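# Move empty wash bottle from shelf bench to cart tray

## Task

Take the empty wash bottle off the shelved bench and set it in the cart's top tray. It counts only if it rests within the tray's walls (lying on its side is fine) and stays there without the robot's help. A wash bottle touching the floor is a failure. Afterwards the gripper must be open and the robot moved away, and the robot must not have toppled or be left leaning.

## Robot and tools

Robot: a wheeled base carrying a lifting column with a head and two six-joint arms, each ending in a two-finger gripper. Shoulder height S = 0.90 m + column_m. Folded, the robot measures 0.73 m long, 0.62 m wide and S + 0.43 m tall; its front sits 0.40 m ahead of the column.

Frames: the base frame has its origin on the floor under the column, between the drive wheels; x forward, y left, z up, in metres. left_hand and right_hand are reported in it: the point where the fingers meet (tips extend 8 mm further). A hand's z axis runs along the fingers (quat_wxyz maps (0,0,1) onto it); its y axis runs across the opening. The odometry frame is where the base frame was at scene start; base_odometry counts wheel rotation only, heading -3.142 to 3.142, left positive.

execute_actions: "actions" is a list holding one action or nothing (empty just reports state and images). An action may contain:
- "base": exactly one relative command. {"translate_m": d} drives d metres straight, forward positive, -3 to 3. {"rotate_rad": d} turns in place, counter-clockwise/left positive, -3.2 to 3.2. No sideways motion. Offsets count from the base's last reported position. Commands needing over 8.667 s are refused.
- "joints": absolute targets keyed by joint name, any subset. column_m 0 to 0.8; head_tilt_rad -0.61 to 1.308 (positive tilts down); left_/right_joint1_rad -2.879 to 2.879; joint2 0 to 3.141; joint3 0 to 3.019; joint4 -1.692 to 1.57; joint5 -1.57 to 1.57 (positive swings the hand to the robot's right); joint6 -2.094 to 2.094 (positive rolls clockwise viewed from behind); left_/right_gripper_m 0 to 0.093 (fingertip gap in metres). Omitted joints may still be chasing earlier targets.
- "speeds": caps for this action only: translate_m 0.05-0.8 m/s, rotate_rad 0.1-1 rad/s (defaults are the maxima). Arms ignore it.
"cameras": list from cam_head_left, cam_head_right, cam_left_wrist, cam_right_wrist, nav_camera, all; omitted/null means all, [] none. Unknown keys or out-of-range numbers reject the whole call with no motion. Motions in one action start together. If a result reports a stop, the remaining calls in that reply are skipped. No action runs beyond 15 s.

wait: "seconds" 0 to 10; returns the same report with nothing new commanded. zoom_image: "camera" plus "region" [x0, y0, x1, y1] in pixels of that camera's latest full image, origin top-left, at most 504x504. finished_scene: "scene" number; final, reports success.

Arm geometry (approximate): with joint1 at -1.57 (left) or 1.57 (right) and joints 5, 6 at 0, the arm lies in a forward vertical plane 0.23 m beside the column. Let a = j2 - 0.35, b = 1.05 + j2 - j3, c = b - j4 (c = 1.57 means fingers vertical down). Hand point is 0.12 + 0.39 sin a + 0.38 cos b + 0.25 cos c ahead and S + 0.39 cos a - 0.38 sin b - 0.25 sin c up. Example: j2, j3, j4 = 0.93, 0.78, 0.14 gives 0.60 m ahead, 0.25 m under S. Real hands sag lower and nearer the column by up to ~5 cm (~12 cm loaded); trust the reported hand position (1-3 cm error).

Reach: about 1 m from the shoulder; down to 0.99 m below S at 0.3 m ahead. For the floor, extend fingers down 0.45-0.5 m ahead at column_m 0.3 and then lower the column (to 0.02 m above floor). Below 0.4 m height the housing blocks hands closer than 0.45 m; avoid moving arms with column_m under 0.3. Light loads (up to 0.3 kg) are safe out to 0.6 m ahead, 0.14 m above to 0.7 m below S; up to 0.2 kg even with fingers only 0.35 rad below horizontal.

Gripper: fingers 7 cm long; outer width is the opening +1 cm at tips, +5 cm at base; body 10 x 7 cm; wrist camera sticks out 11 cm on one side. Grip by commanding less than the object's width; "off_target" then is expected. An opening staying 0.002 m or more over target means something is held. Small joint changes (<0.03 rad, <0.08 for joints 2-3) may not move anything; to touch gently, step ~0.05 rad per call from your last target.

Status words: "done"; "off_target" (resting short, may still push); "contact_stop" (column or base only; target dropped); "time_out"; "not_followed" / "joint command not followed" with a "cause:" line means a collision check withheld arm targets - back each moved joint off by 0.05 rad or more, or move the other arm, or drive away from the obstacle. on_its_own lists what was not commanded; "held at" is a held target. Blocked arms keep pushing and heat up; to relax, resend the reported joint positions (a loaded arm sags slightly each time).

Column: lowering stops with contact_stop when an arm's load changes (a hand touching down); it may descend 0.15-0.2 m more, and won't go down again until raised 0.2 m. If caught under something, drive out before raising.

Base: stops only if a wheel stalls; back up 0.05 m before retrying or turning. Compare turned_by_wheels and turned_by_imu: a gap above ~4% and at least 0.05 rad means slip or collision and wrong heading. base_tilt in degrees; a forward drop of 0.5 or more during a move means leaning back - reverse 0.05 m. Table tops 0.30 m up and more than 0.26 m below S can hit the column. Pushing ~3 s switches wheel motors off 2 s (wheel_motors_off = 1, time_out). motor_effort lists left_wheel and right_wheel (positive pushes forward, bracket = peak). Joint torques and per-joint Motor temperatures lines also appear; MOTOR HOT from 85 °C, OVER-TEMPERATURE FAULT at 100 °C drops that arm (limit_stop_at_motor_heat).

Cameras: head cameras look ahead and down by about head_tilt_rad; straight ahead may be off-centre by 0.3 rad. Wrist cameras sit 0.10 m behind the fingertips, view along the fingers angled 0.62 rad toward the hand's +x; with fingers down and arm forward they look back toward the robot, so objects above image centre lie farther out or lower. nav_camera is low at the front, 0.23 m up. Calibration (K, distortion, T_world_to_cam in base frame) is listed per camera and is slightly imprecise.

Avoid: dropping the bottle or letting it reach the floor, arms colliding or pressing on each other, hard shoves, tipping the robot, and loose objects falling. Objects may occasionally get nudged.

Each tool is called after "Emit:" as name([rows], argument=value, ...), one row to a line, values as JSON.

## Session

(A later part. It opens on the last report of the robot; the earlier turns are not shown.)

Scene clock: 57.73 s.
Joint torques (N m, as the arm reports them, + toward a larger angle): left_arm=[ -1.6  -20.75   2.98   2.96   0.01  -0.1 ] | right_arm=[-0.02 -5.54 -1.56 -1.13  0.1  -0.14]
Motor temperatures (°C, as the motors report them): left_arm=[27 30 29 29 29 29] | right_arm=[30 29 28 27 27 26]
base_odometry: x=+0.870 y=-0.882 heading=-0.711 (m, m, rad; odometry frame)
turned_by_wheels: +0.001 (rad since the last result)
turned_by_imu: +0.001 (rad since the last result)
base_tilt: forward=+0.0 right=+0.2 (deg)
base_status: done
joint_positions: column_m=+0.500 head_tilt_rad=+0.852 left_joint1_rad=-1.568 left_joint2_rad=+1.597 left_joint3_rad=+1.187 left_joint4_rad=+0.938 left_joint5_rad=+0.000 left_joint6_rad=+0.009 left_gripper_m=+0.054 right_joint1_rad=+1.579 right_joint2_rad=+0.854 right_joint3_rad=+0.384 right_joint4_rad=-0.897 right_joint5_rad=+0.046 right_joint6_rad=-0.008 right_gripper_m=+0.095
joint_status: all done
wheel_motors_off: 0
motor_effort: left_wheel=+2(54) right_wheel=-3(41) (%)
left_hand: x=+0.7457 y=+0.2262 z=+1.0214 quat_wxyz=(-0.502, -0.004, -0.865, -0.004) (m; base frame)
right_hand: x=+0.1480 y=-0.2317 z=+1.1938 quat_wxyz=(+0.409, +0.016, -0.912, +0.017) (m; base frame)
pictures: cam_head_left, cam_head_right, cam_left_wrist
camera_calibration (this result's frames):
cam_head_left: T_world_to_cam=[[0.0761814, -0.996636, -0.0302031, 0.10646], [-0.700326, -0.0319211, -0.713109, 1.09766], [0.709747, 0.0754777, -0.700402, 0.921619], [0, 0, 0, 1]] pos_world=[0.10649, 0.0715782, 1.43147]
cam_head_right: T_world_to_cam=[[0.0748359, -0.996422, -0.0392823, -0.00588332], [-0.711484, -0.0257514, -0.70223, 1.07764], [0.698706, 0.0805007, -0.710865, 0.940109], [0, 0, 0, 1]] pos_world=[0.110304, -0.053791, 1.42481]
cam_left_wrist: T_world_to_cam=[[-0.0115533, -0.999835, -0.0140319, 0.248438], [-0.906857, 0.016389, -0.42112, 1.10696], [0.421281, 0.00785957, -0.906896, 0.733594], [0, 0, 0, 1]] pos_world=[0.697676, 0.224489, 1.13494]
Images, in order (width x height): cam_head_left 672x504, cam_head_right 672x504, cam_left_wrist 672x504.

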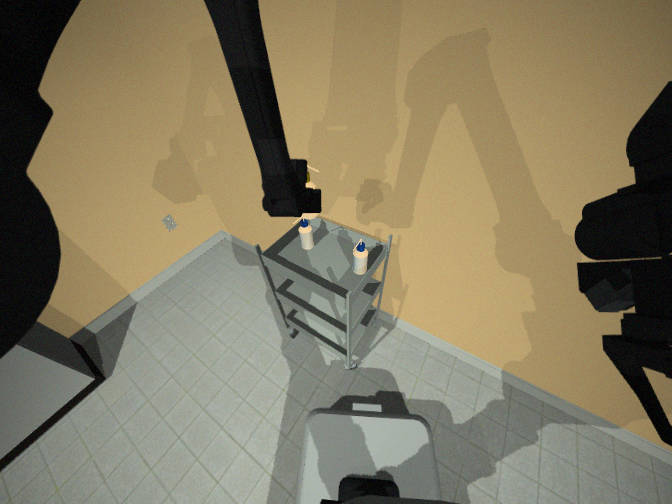

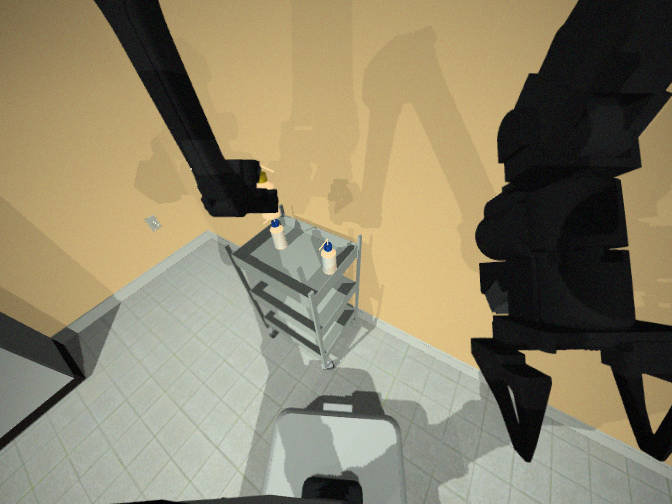

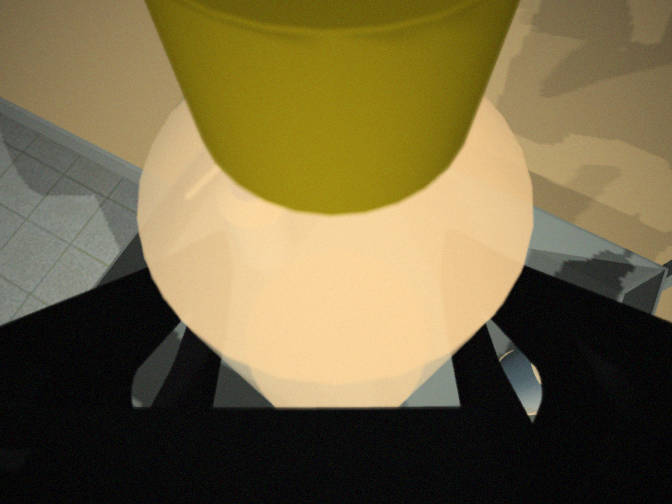

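Emit:
execute_actions([
  {"base":{"translate_m":0.05},"joints":{"column_m":0.3,"head_tilt_rad":0.75}},
], cameras=["cam_head_right","cam_head_left","cam_left_wrist"])

Emit:
zoom_image(camera="cam_head_right", region=[180,160,420,360])

Scene clock: 65.30 s.
Joint torques (N m, as the arm reports them, + toward a larger angle): left_arm=[ -1.46 -20.52   2.92   2.93   0.01  -0.11] | right_arm=[-0.13 -5.55 -1.37 -1.36  0.16 -0.11]
Motor temperatures (°C, as the motors report them): left_arm=[27 30 29 29 29 29] | right_arm=[30 30 28 27 27 26]
base_odometry: x=+0.908 y=-0.914 heading=-0.710 (m, m, rad; odometry frame)
turned_by_wheels: +0.001 (rad since the last result)
turned_by_imu: +0.003 (rad since the last result)
base_tilt: forward=+0.1 right=+0.2 (deg)
base_status: done
joint_positions: column_m=+0.300 head_tilt_rad=+0.766 left_joint1_rad=-1.568 left_joint2_rad=+1.597 left_joint3_rad=+1.187 left_joint4_rad=+0.938 left_joint5_rad=+0.000 left_joint6_rad=+0.009 left_gripper_m=+0.054 right_joint1_rad=+1.579 right_joint2_rad=+0.854 right_joint3_rad=+0.384 right_joint4_rad=-0.897 right_joint5_rad=+0.046 right_joint6_rad=-0.008 right_gripper_m=+0.095
joint_status: all done
wheel_motors_off: 0
motor_effort: left_wheel=+1(34) right_wheel=-1(36) (%)
left_hand: x=+0.7457 y=+0.2262 z=+0.8214 quat_wxyz=(-0.502, -0.004, -0.865, -0.004) (m; base frame)
right_hand: x=+0.1483 y=-0.2317 z=+0.9937 quat_wxyz=(+0.409, +0.016, -0.912, +0.017) (m; base frame)
pictures: cam_head_left, cam_head_right, cam_left_wrist
camera_calibration (this result's frames):
cam_head_left: T_world_to_cam=[[0.0784995, -0.996636, -0.0235302, 0.0917209], [-0.636311, -0.0319211, -0.770772, 1.02598], [0.767429, 0.0754777, -0.636676, 0.696689], [0, 0, 0, 1]] pos_world=[0.110981, 0.0715782, 1.23652]
cam_head_right: T_world_to_cam=[[0.0779408, -0.996422, -0.0326915, -0.0223717], [-0.648364, -0.0257514, -0.760895, 1.00947], [0.75733, 0.0805007, -0.648051, 0.714212], [0, 0, 0, 1]] pos_world=[0.115353, -0.053791, 1.23021]
cam_left_wrist: T_world_to_cam=[[-0.0115533, -0.999835, -0.0140319, 0.245631], [-0.906857, 0.016389, -0.42112, 1.02273], [0.421281, 0.00785957, -0.906896, 0.552199], [0, 0, 0, 1]] pos_world=[0.697676, 0.224489, 0.934926]
Images, in order (width x height): cam_head_left 672x504, cam_head_right 672x504, cam_left_wrist 672x504.

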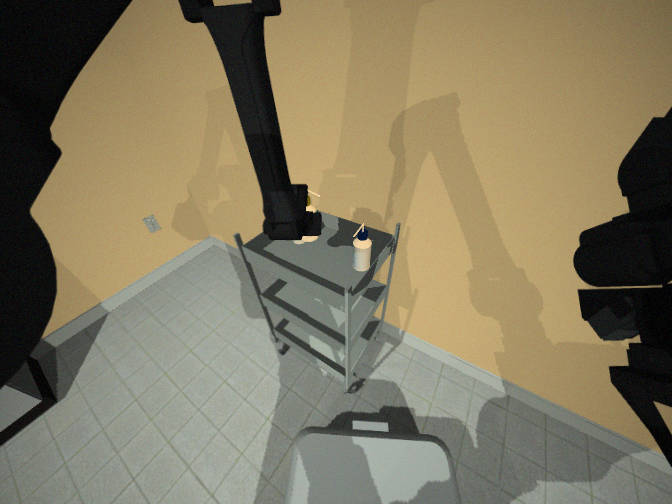

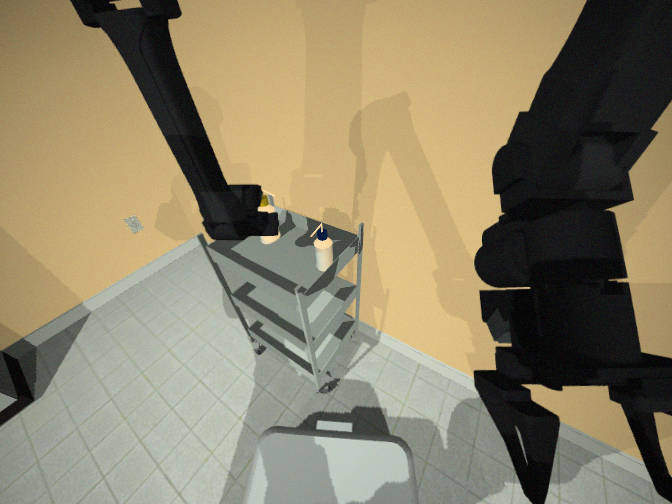

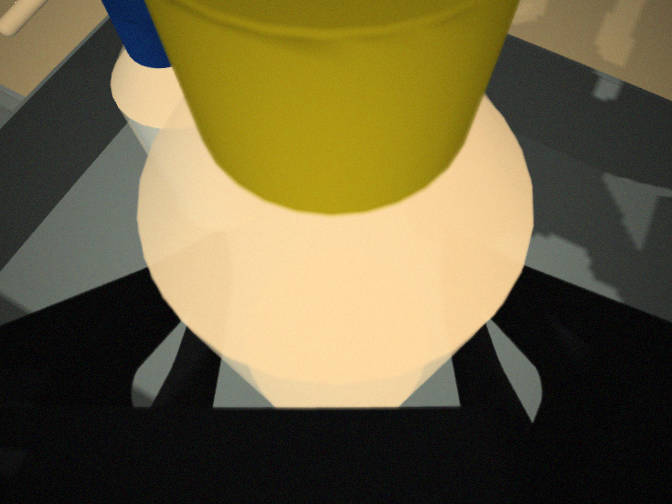

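Region (180, 160, 420, 360) of cam_head_right's 672x504 image, scaled by 2.100, with more detail than that image has.

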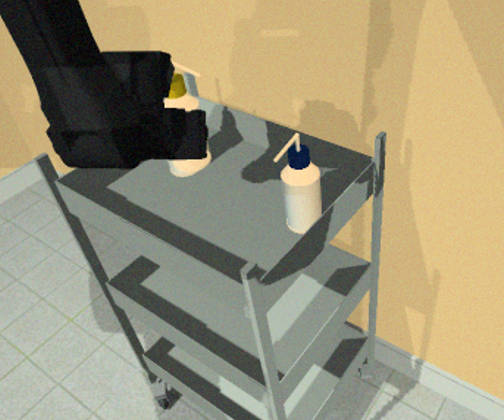

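Emit:
execute_actions([
  {"joints":{"column_m":0.24}},
], cameras=["cam_head_right","cam_left_wrist"])

Emit:
zoom_image(camera="cam_head_right", region=[180,160,420,360])

Scene clock: 69.40 s.
Joint torques (N m, as the arm reports them, + toward a larger angle): left_arm=[ -1.49 -20.54   3.02   2.91   0.01  -0.11] | right_arm=[ 0.09 -5.96 -1.43 -1.    0.13 -0.08]
Motor temperatures (°C, as the motors report them): left_arm=[27 30 29 29 29 29] | right_arm=[30 30 28 27 27 26]
base_odometry: x=+0.908 y=-0.914 heading=-0.710 (m, m, rad; odometry frame)
turned_by_wheels: +0.000 (rad since the last result)
turned_by_imu: +0.001 (rad since the last result)
base_tilt: forward=+0.2 right=+0.2 (deg)
base_status: not commanded
joint_positions: column_m=+0.240 head_tilt_rad=+0.766 left_joint1_rad=-1.568 left_joint2_rad=+1.597 left_joint3_rad=+1.187 left_joint4_rad=+0.938 left_joint5_rad=+0.000 left_joint6_rad=+0.009 left_gripper_m=+0.054 right_joint1_rad=+1.579 right_joint2_rad=+0.854 right_joint3_rad=+0.384 right_joint4_rad=-0.897 right_joint5_rad=+0.046 right_joint6_rad=-0.008 right_gripper_m=+0.095
joint_status: all done
wheel_motors_off: 0
motor_effort: left_wheel=+3(3) right_wheel=-3(3) (%)
left_hand: x=+0.7457 y=+0.2262 z=+0.7614 quat_wxyz=(-0.502, -0.004, -0.865, -0.004) (m; base frame)
right_hand: x=+0.1483 y=-0.2317 z=+0.9337 quat_wxyz=(+0.409, +0.016, -0.912, +0.017) (m; base frame)
pictures: cam_head_right, cam_left_wrist
camera_calibration (this result's frames):
cam_head_right: T_world_to_cam=[[0.0779408, -0.996422, -0.0326915, -0.0243324], [-0.648364, -0.0257514, -0.760895, 0.963834], [0.75733, 0.0805007, -0.648051, 0.675345], [0, 0, 0, 1]] pos_world=[0.115353, -0.053791, 1.17024]
cam_left_wrist: T_world_to_cam=[[-0.0115533, -0.999835, -0.0140319, 0.24479], [-0.906857, 0.016389, -0.42112, 0.997473], [0.421281, 0.00785957, -0.906896, 0.497807], [0, 0, 0, 1]] pos_world=[0.697676, 0.224489, 0.87495]
Images, in order (width x height): cam_head_right 672x504, cam_left_wrist 672x504.

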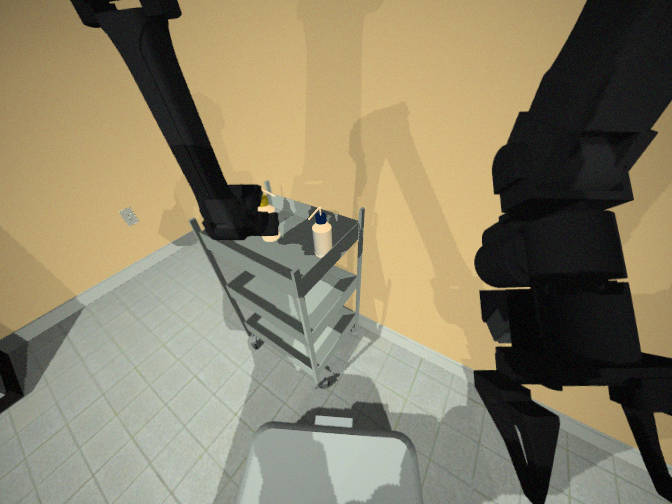

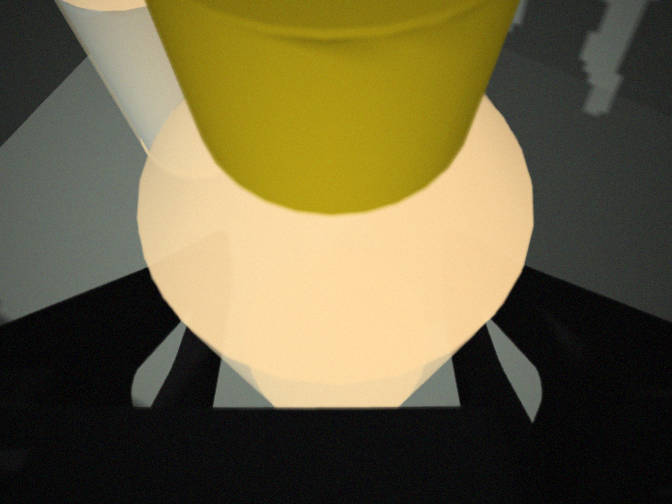

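Region (180, 160, 420, 360) of cam_head_right's 672x504 image, scaled by 2.100, with more detail than that image has.

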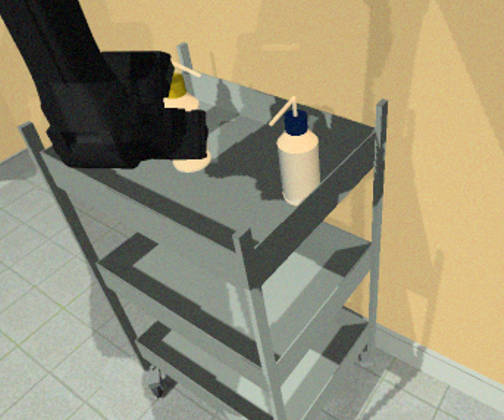

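Emit:
execute_actions([
  {"joints":{"column_m":0.22}},
], cameras=["cam_head_right","cam_left_wrist"])

Scene clock: 71.30 s.
Joint torques (N m, as the arm reports them, + toward a larger angle): left_arm=[ -1.59 -20.02   3.13   2.92   0.    -0.1 ] | right_arm=[ 0.14 -5.86 -1.52 -1.25  0.16 -0.06]
Motor temperatures (°C, as the motors report them): left_arm=[27 30 29 29 29 29] | right_arm=[30 30 28 27 27 26]
base_odometry: x=+0.908 y=-0.914 heading=-0.710 (m, m, rad; odometry frame)
turned_by_wheels: +0.000 (rad since the last result)
turned_by_imu: +0.001 (rad since the last result)
base_tilt: forward=+0.1 right=+0.2 (deg)
base_status: not commanded
joint_positions: column_m=+0.220 head_tilt_rad=+0.766 left_joint1_rad=-1.568 left_joint2_rad=+1.597 left_joint3_rad=+1.187 left_joint4_rad=+0.938 left_joint5_rad=+0.000 left_joint6_rad=+0.009 left_gripper_m=+0.054 right_joint1_rad=+1.579 right_joint2_rad=+0.854 right_joint3_rad=+0.384 right_joint4_rad=-0.897 right_joint5_rad=+0.046 right_joint6_rad=-0.008 right_gripper_m=+0.095
joint_status: all done
wheel_motors_off: 0
motor_effort: left_wheel=+6(3) right_wheel=-2(3) (%)
left_hand: x=+0.7457 y=+0.2262 z=+0.7414 quat_wxyz=(-0.502, -0.004, -0.865, -0.004) (m; base frame)
right_hand: x=+0.1483 y=-0.2317 z=+0.9137 quat_wxyz=(+0.409, +0.016, -0.912, +0.017) (m; base frame)
pictures: cam_head_right, cam_left_wrist
camera_calibration (this result's frames):
cam_head_right: T_world_to_cam=[[0.0779408, -0.996422, -0.0326915, -0.0249874], [-0.648364, -0.0257514, -0.760895, 0.94859], [0.75733, 0.0805007, -0.648051, 0.662361], [0, 0, 0, 1]] pos_world=[0.115353, -0.053791, 1.1502]
cam_left_wrist: T_world_to_cam=[[-0.0115533, -0.999835, -0.0140319, 0.244509], [-0.906857, 0.016389, -0.42112, 0.989036], [0.421281, 0.00785957, -0.906896, 0.479638], [0, 0, 0, 1]] pos_world=[0.697676, 0.224489, 0.854916]
Images, in order (width x height): cam_head_right 672x504, cam_left_wrist 672x504.

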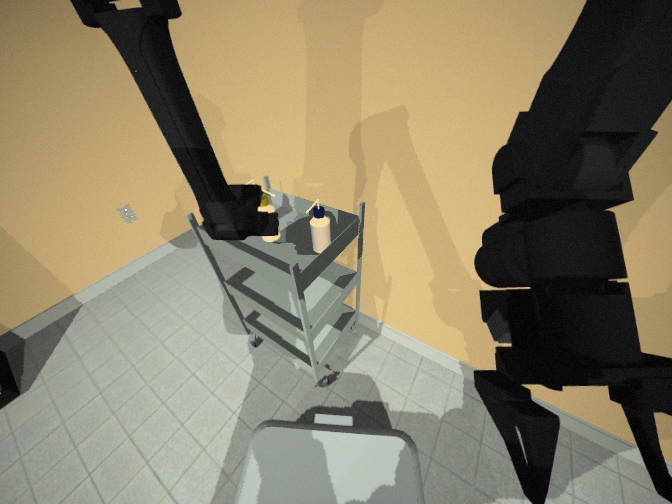

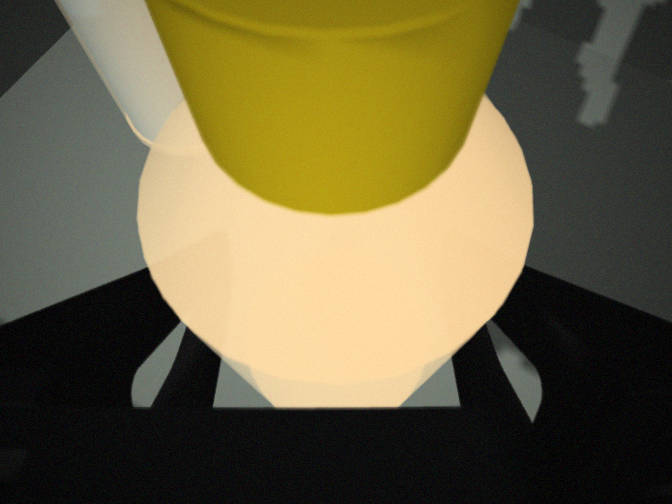

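Emit:
execute_actions([
  {"joints":{"left_gripper_m":0.093}},
], cameras=["cam_left_wrist"])

Emit:
execute_actions([
  {"base":{"translate_m":-0.055},"joints":{"column_m":0.28}},
], cameras=["cam_left_wrist"])

Emit:
execute_actions([
  {"base":{"translate_m":-0.4},"joints":{"column_m":0.33}},
], cameras=["cam_head_right"])

Scene clock: 74.57 s.
Joint torques (N m, as the arm reports them, + toward a larger angle): left_arm=[ -1.51 -20.77   2.93   2.95   0.01  -0.1 ] | right_arm=[-1.12 -5.79 -1.59 -1.25  0.12 -0.09]
Motor temperatures (°C, as the motors report them): left_arm=[27 30 29 29 29 29] | right_arm=[30 30 28 27 27 26]
base_odometry: x=+0.908 y=-0.914 heading=-0.710 (m, m, rad; odometry frame)
turned_by_wheels: +0.000 (rad since the last result)
turned_by_imu: +0.001 (rad since the last result)
base_tilt: forward=+0.1 right=+0.2 (deg)
base_status: not commanded
joint_positions: column_m=+0.220 head_tilt_rad=+0.766 left_joint1_rad=-1.568 left_joint2_rad=+1.597 left_joint3_rad=+1.187 left_joint4_rad=+0.938 left_joint5_rad=+0.000 left_joint6_rad=+0.009 left_gripper_m=+0.093 right_joint1_rad=+1.579 right_joint2_rad=+0.854 right_joint3_rad=+0.384 right_joint4_rad=-0.897 right_joint5_rad=+0.046 right_joint6_rad=-0.008 right_gripper_m=+0.095
joint_status: all done
wheel_motors_off: 0
motor_effort: left_wheel=+4(2) right_wheel=-2(3) (%)
left_hand: x=+0.7457 y=+0.2262 z=+0.7414 quat_wxyz=(-0.502, -0.004, -0.865, -0.004) (m; base frame)
right_hand: x=+0.1483 y=-0.2317 z=+0.9137 quat_wxyz=(+0.409, +0.016, -0.912, +0.017) (m; base frame)
pictures: cam_left_wrist
camera_calibration (this result's frames):
cam_left_wrist: T_world_to_cam=[[-0.0115533, -0.999835, -0.0140319, 0.244509], [-0.906857, 0.016389, -0.42112, 0.989036], [0.421281, 0.00785957, -0.906896, 0.479638], [0, 0, 0, 1]] pos_world=[0.697676, 0.224489, 0.854916]
Images, in order (width x height): cam_left_wrist 672x504.

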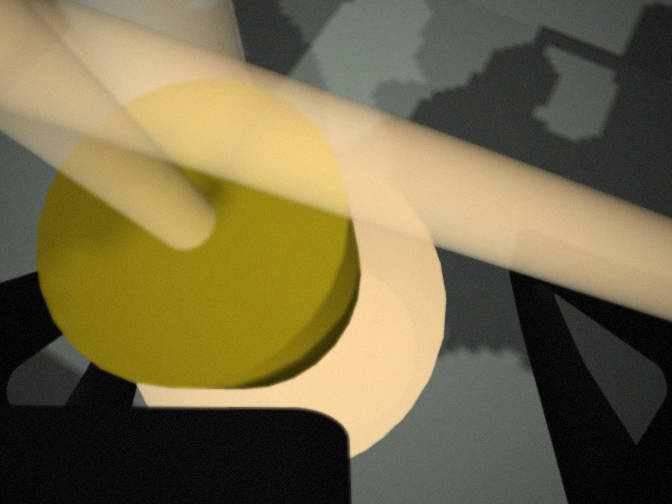

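Scene clock: 75.97 s.
Joint torques (N m, as the arm reports them, + toward a larger angle): left_arm=[ -1.44 -20.51   3.01   2.91   0.01  -0.1 ] | right_arm=[-0.12 -5.64 -1.49 -0.99  0.14 -0.12]
Motor temperatures (°C, as the motors report them): left_arm=[27 30 29 29 29 29] | right_arm=[30 30 28 27 27 26]
base_odometry: x=+0.867 y=-0.878 heading=-0.711 (m, m, rad; odometry frame)
turned_by_wheels: -0.001 (rad since the last result)
turned_by_imu: +0.000 (rad since the last result)
base_tilt: forward=+0.2 right=+0.3 (deg)
base_status: done
joint_positions: column_m=+0.280 head_tilt_rad=+0.766 left_joint1_rad=-1.568 left_joint2_rad=+1.597 left_joint3_rad=+1.185 left_joint4_rad=+0.938 left_joint5_rad=+0.000 left_joint6_rad=+0.009 left_gripper_m=+0.093 right_joint1_rad=+1.579 right_joint2_rad=+0.854 right_joint3_rad=+0.381 right_joint4_rad=-0.897 right_joint5_rad=+0.046 right_joint6_rad=-0.008 right_gripper_m=+0.095
joint_status: all done
wheel_motors_off: 0
motor_effort: left_wheel=-3(29) right_wheel=+3(39) (%)
left_hand: x=+0.7452 y=+0.2262 z=+0.8010 quat_wxyz=(-0.501, -0.004, -0.865, -0.004) (m; base frame)
right_hand: x=+0.1465 y=-0.2317 z=+0.9741 quat_wxyz=(+0.410, +0.016, -0.912, +0.017) (m; base frame)
pictures: cam_left_wrist
camera_calibration (this result's frames):
cam_left_wrist: T_world_to_cam=[[-0.0115669, -0.999835, -0.0140172, 0.245337], [-0.907338, 0.0163861, -0.420082, 1.01314], [0.420242, 0.00785931, -0.907378, 0.535093], [0, 0, 0, 1]] pos_world=[0.697232, 0.224489, 0.914574]
Images, in order (width x height): cam_left_wrist 672x504.

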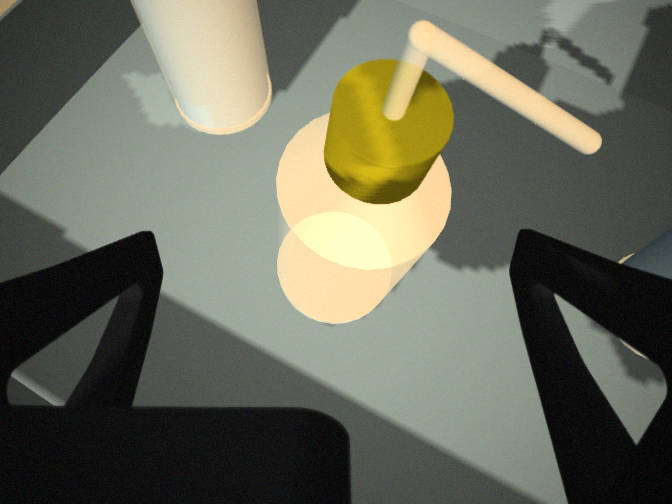

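Scene clock: 78.43 s.
Joint torques (N m, as the arm reports them, + toward a larger angle): left_arm=[ -1.64 -20.59   3.09   2.9    0.01  -0.11] | right_arm=[-0.07 -5.69 -1.26 -1.44  0.11 -0.13]
Motor temperatures (°C, as the motors report them): left_arm=[27 30 29 29 29 29] | right_arm=[30 30 28 27 27 26]
base_odometry: x=+0.564 y=-0.617 heading=-0.710 (m, m, rad; odometry frame)
turned_by_wheels: +0.001 (rad since the last result)
turned_by_imu: +0.003 (rad since the last result)
base_tilt: forward=+0.1 right=+0.3 (deg)
base_status: done
joint_positions: column_m=+0.330 head_tilt_rad=+0.766 left_joint1_rad=-1.568 left_joint2_rad=+1.597 left_joint3_rad=+1.184 left_joint4_rad=+0.938 left_joint5_rad=+0.000 left_joint6_rad=+0.009 left_gripper_m=+0.093 right_joint1_rad=+1.579 right_joint2_rad=+0.854 right_joint3_rad=+0.379 right_joint4_rad=-0.897 right_joint5_rad=+0.046 right_joint6_rad=-0.008 right_gripper_m=+0.095
joint_status: all done
wheel_motors_off: 0
motor_effort: left_wheel=+1(51) right_wheel=-3(31) (%)
left_hand: x=+0.7446 y=+0.2262 z=+0.8507 quat_wxyz=(-0.501, -0.004, -0.866, -0.004) (m; base frame)
right_hand: x=+0.1456 y=-0.2317 z=+1.0244 quat_wxyz=(+0.411, +0.016, -0.911, +0.017) (m; base frame)
pictures: cam_head_right
camera_calibration (this result's frames):
cam_head_right: T_world_to_cam=[[0.0779427, -0.996422, -0.0326869, -0.0214007], [-0.64832, -0.0257514, -0.760933, 1.03226], [0.757368, 0.0805007, -0.648007, 0.733522], [0, 0, 0, 1]] pos_world=[0.115356, -0.053791, 1.26011]
Images, in order (width x height): cam_head_right 672x504.

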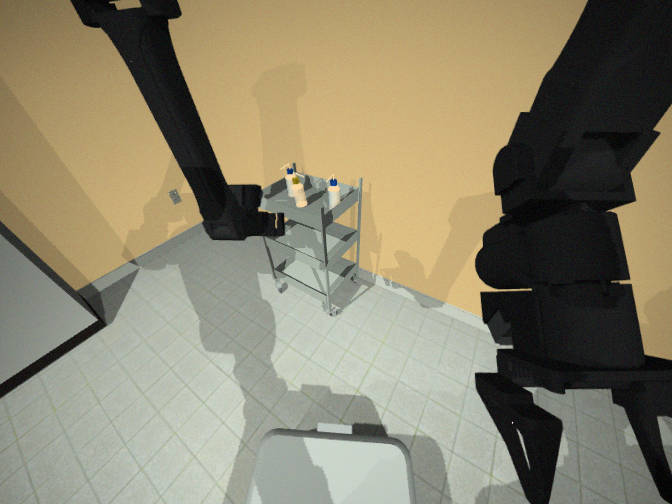

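Emit:
execute_actions(actions=[], cameras=["cam_head_right"])

Emit:
zoom_image(camera="cam_head_right", region=[240,140,400,260])

Scene clock: 80.27 s.
Joint torques (N m, as the arm reports them, + toward a larger angle): left_arm=[ -1.48 -20.71   3.1    2.93   0.01  -0.1 ] | right_arm=[ 0.07 -5.34 -1.29 -1.24  0.19 -0.1 ]
Motor temperatures (°C, as the motors report them): left_arm=[27 30 29 29 29 29] | right_arm=[30 30 28 27 27 26]
base_odometry: x=+0.564 y=-0.617 heading=-0.710 (m, m, rad; odometry frame)
turned_by_wheels: +0.000 (rad since the last result)
turned_by_imu: +0.001 (rad since the last result)
base_tilt: forward=+0.1 right=+0.3 (deg)
base_status: done
joint_positions: column_m=+0.330 head_tilt_rad=+0.766 left_joint1_rad=-1.568 left_joint2_rad=+1.597 left_joint3_rad=+1.184 left_joint4_rad=+0.938 left_joint5_rad=+0.000 left_joint6_rad=+0.009 left_gripper_m=+0.093 right_joint1_rad=+1.579 right_joint2_rad=+0.854 right_joint3_rad=+0.379 right_joint4_rad=-0.897 right_joint5_rad=+0.046 right_joint6_rad=-0.008 right_gripper_m=+0.095
joint_status: all done
wheel_motors_off: 0
motor_effort: left_wheel=+1(51) right_wheel=-2(31) (%)
left_hand: x=+0.7446 y=+0.2262 z=+0.8507 quat_wxyz=(-0.501, -0.004, -0.866, -0.004) (m; base frame)
right_hand: x=+0.1456 y=-0.2317 z=+1.0244 quat_wxyz=(+0.411, +0.016, -0.911, +0.017) (m; base frame)
pictures: cam_head_right
camera_calibration (this result's frames):
cam_head_right: T_world_to_cam=[[0.0779427, -0.996422, -0.0326869, -0.0214007], [-0.64832, -0.0257514, -0.760933, 1.03226], [0.757368, 0.0805007, -0.648007, 0.733522], [0, 0, 0, 1]] pos_world=[0.115356, -0.053791, 1.26011]
Images, in order (width x height): cam_head_right 672x504.

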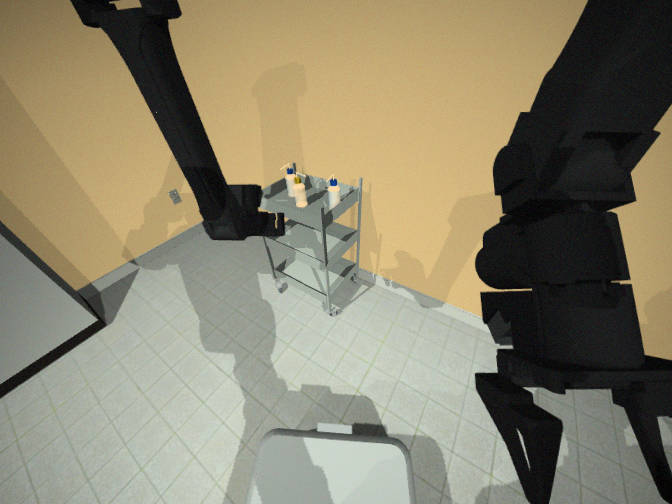

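Region (240, 140, 400, 260) of cam_head_right's 672x504 image, scaled by 3.150, with more detail than that image has; it fills the top 378 rows of this view, and the rest is white.

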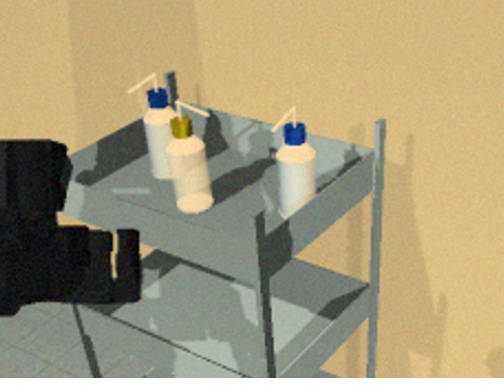

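Emit:
finished_scene(scene=1)

The scene is finished: the task was done.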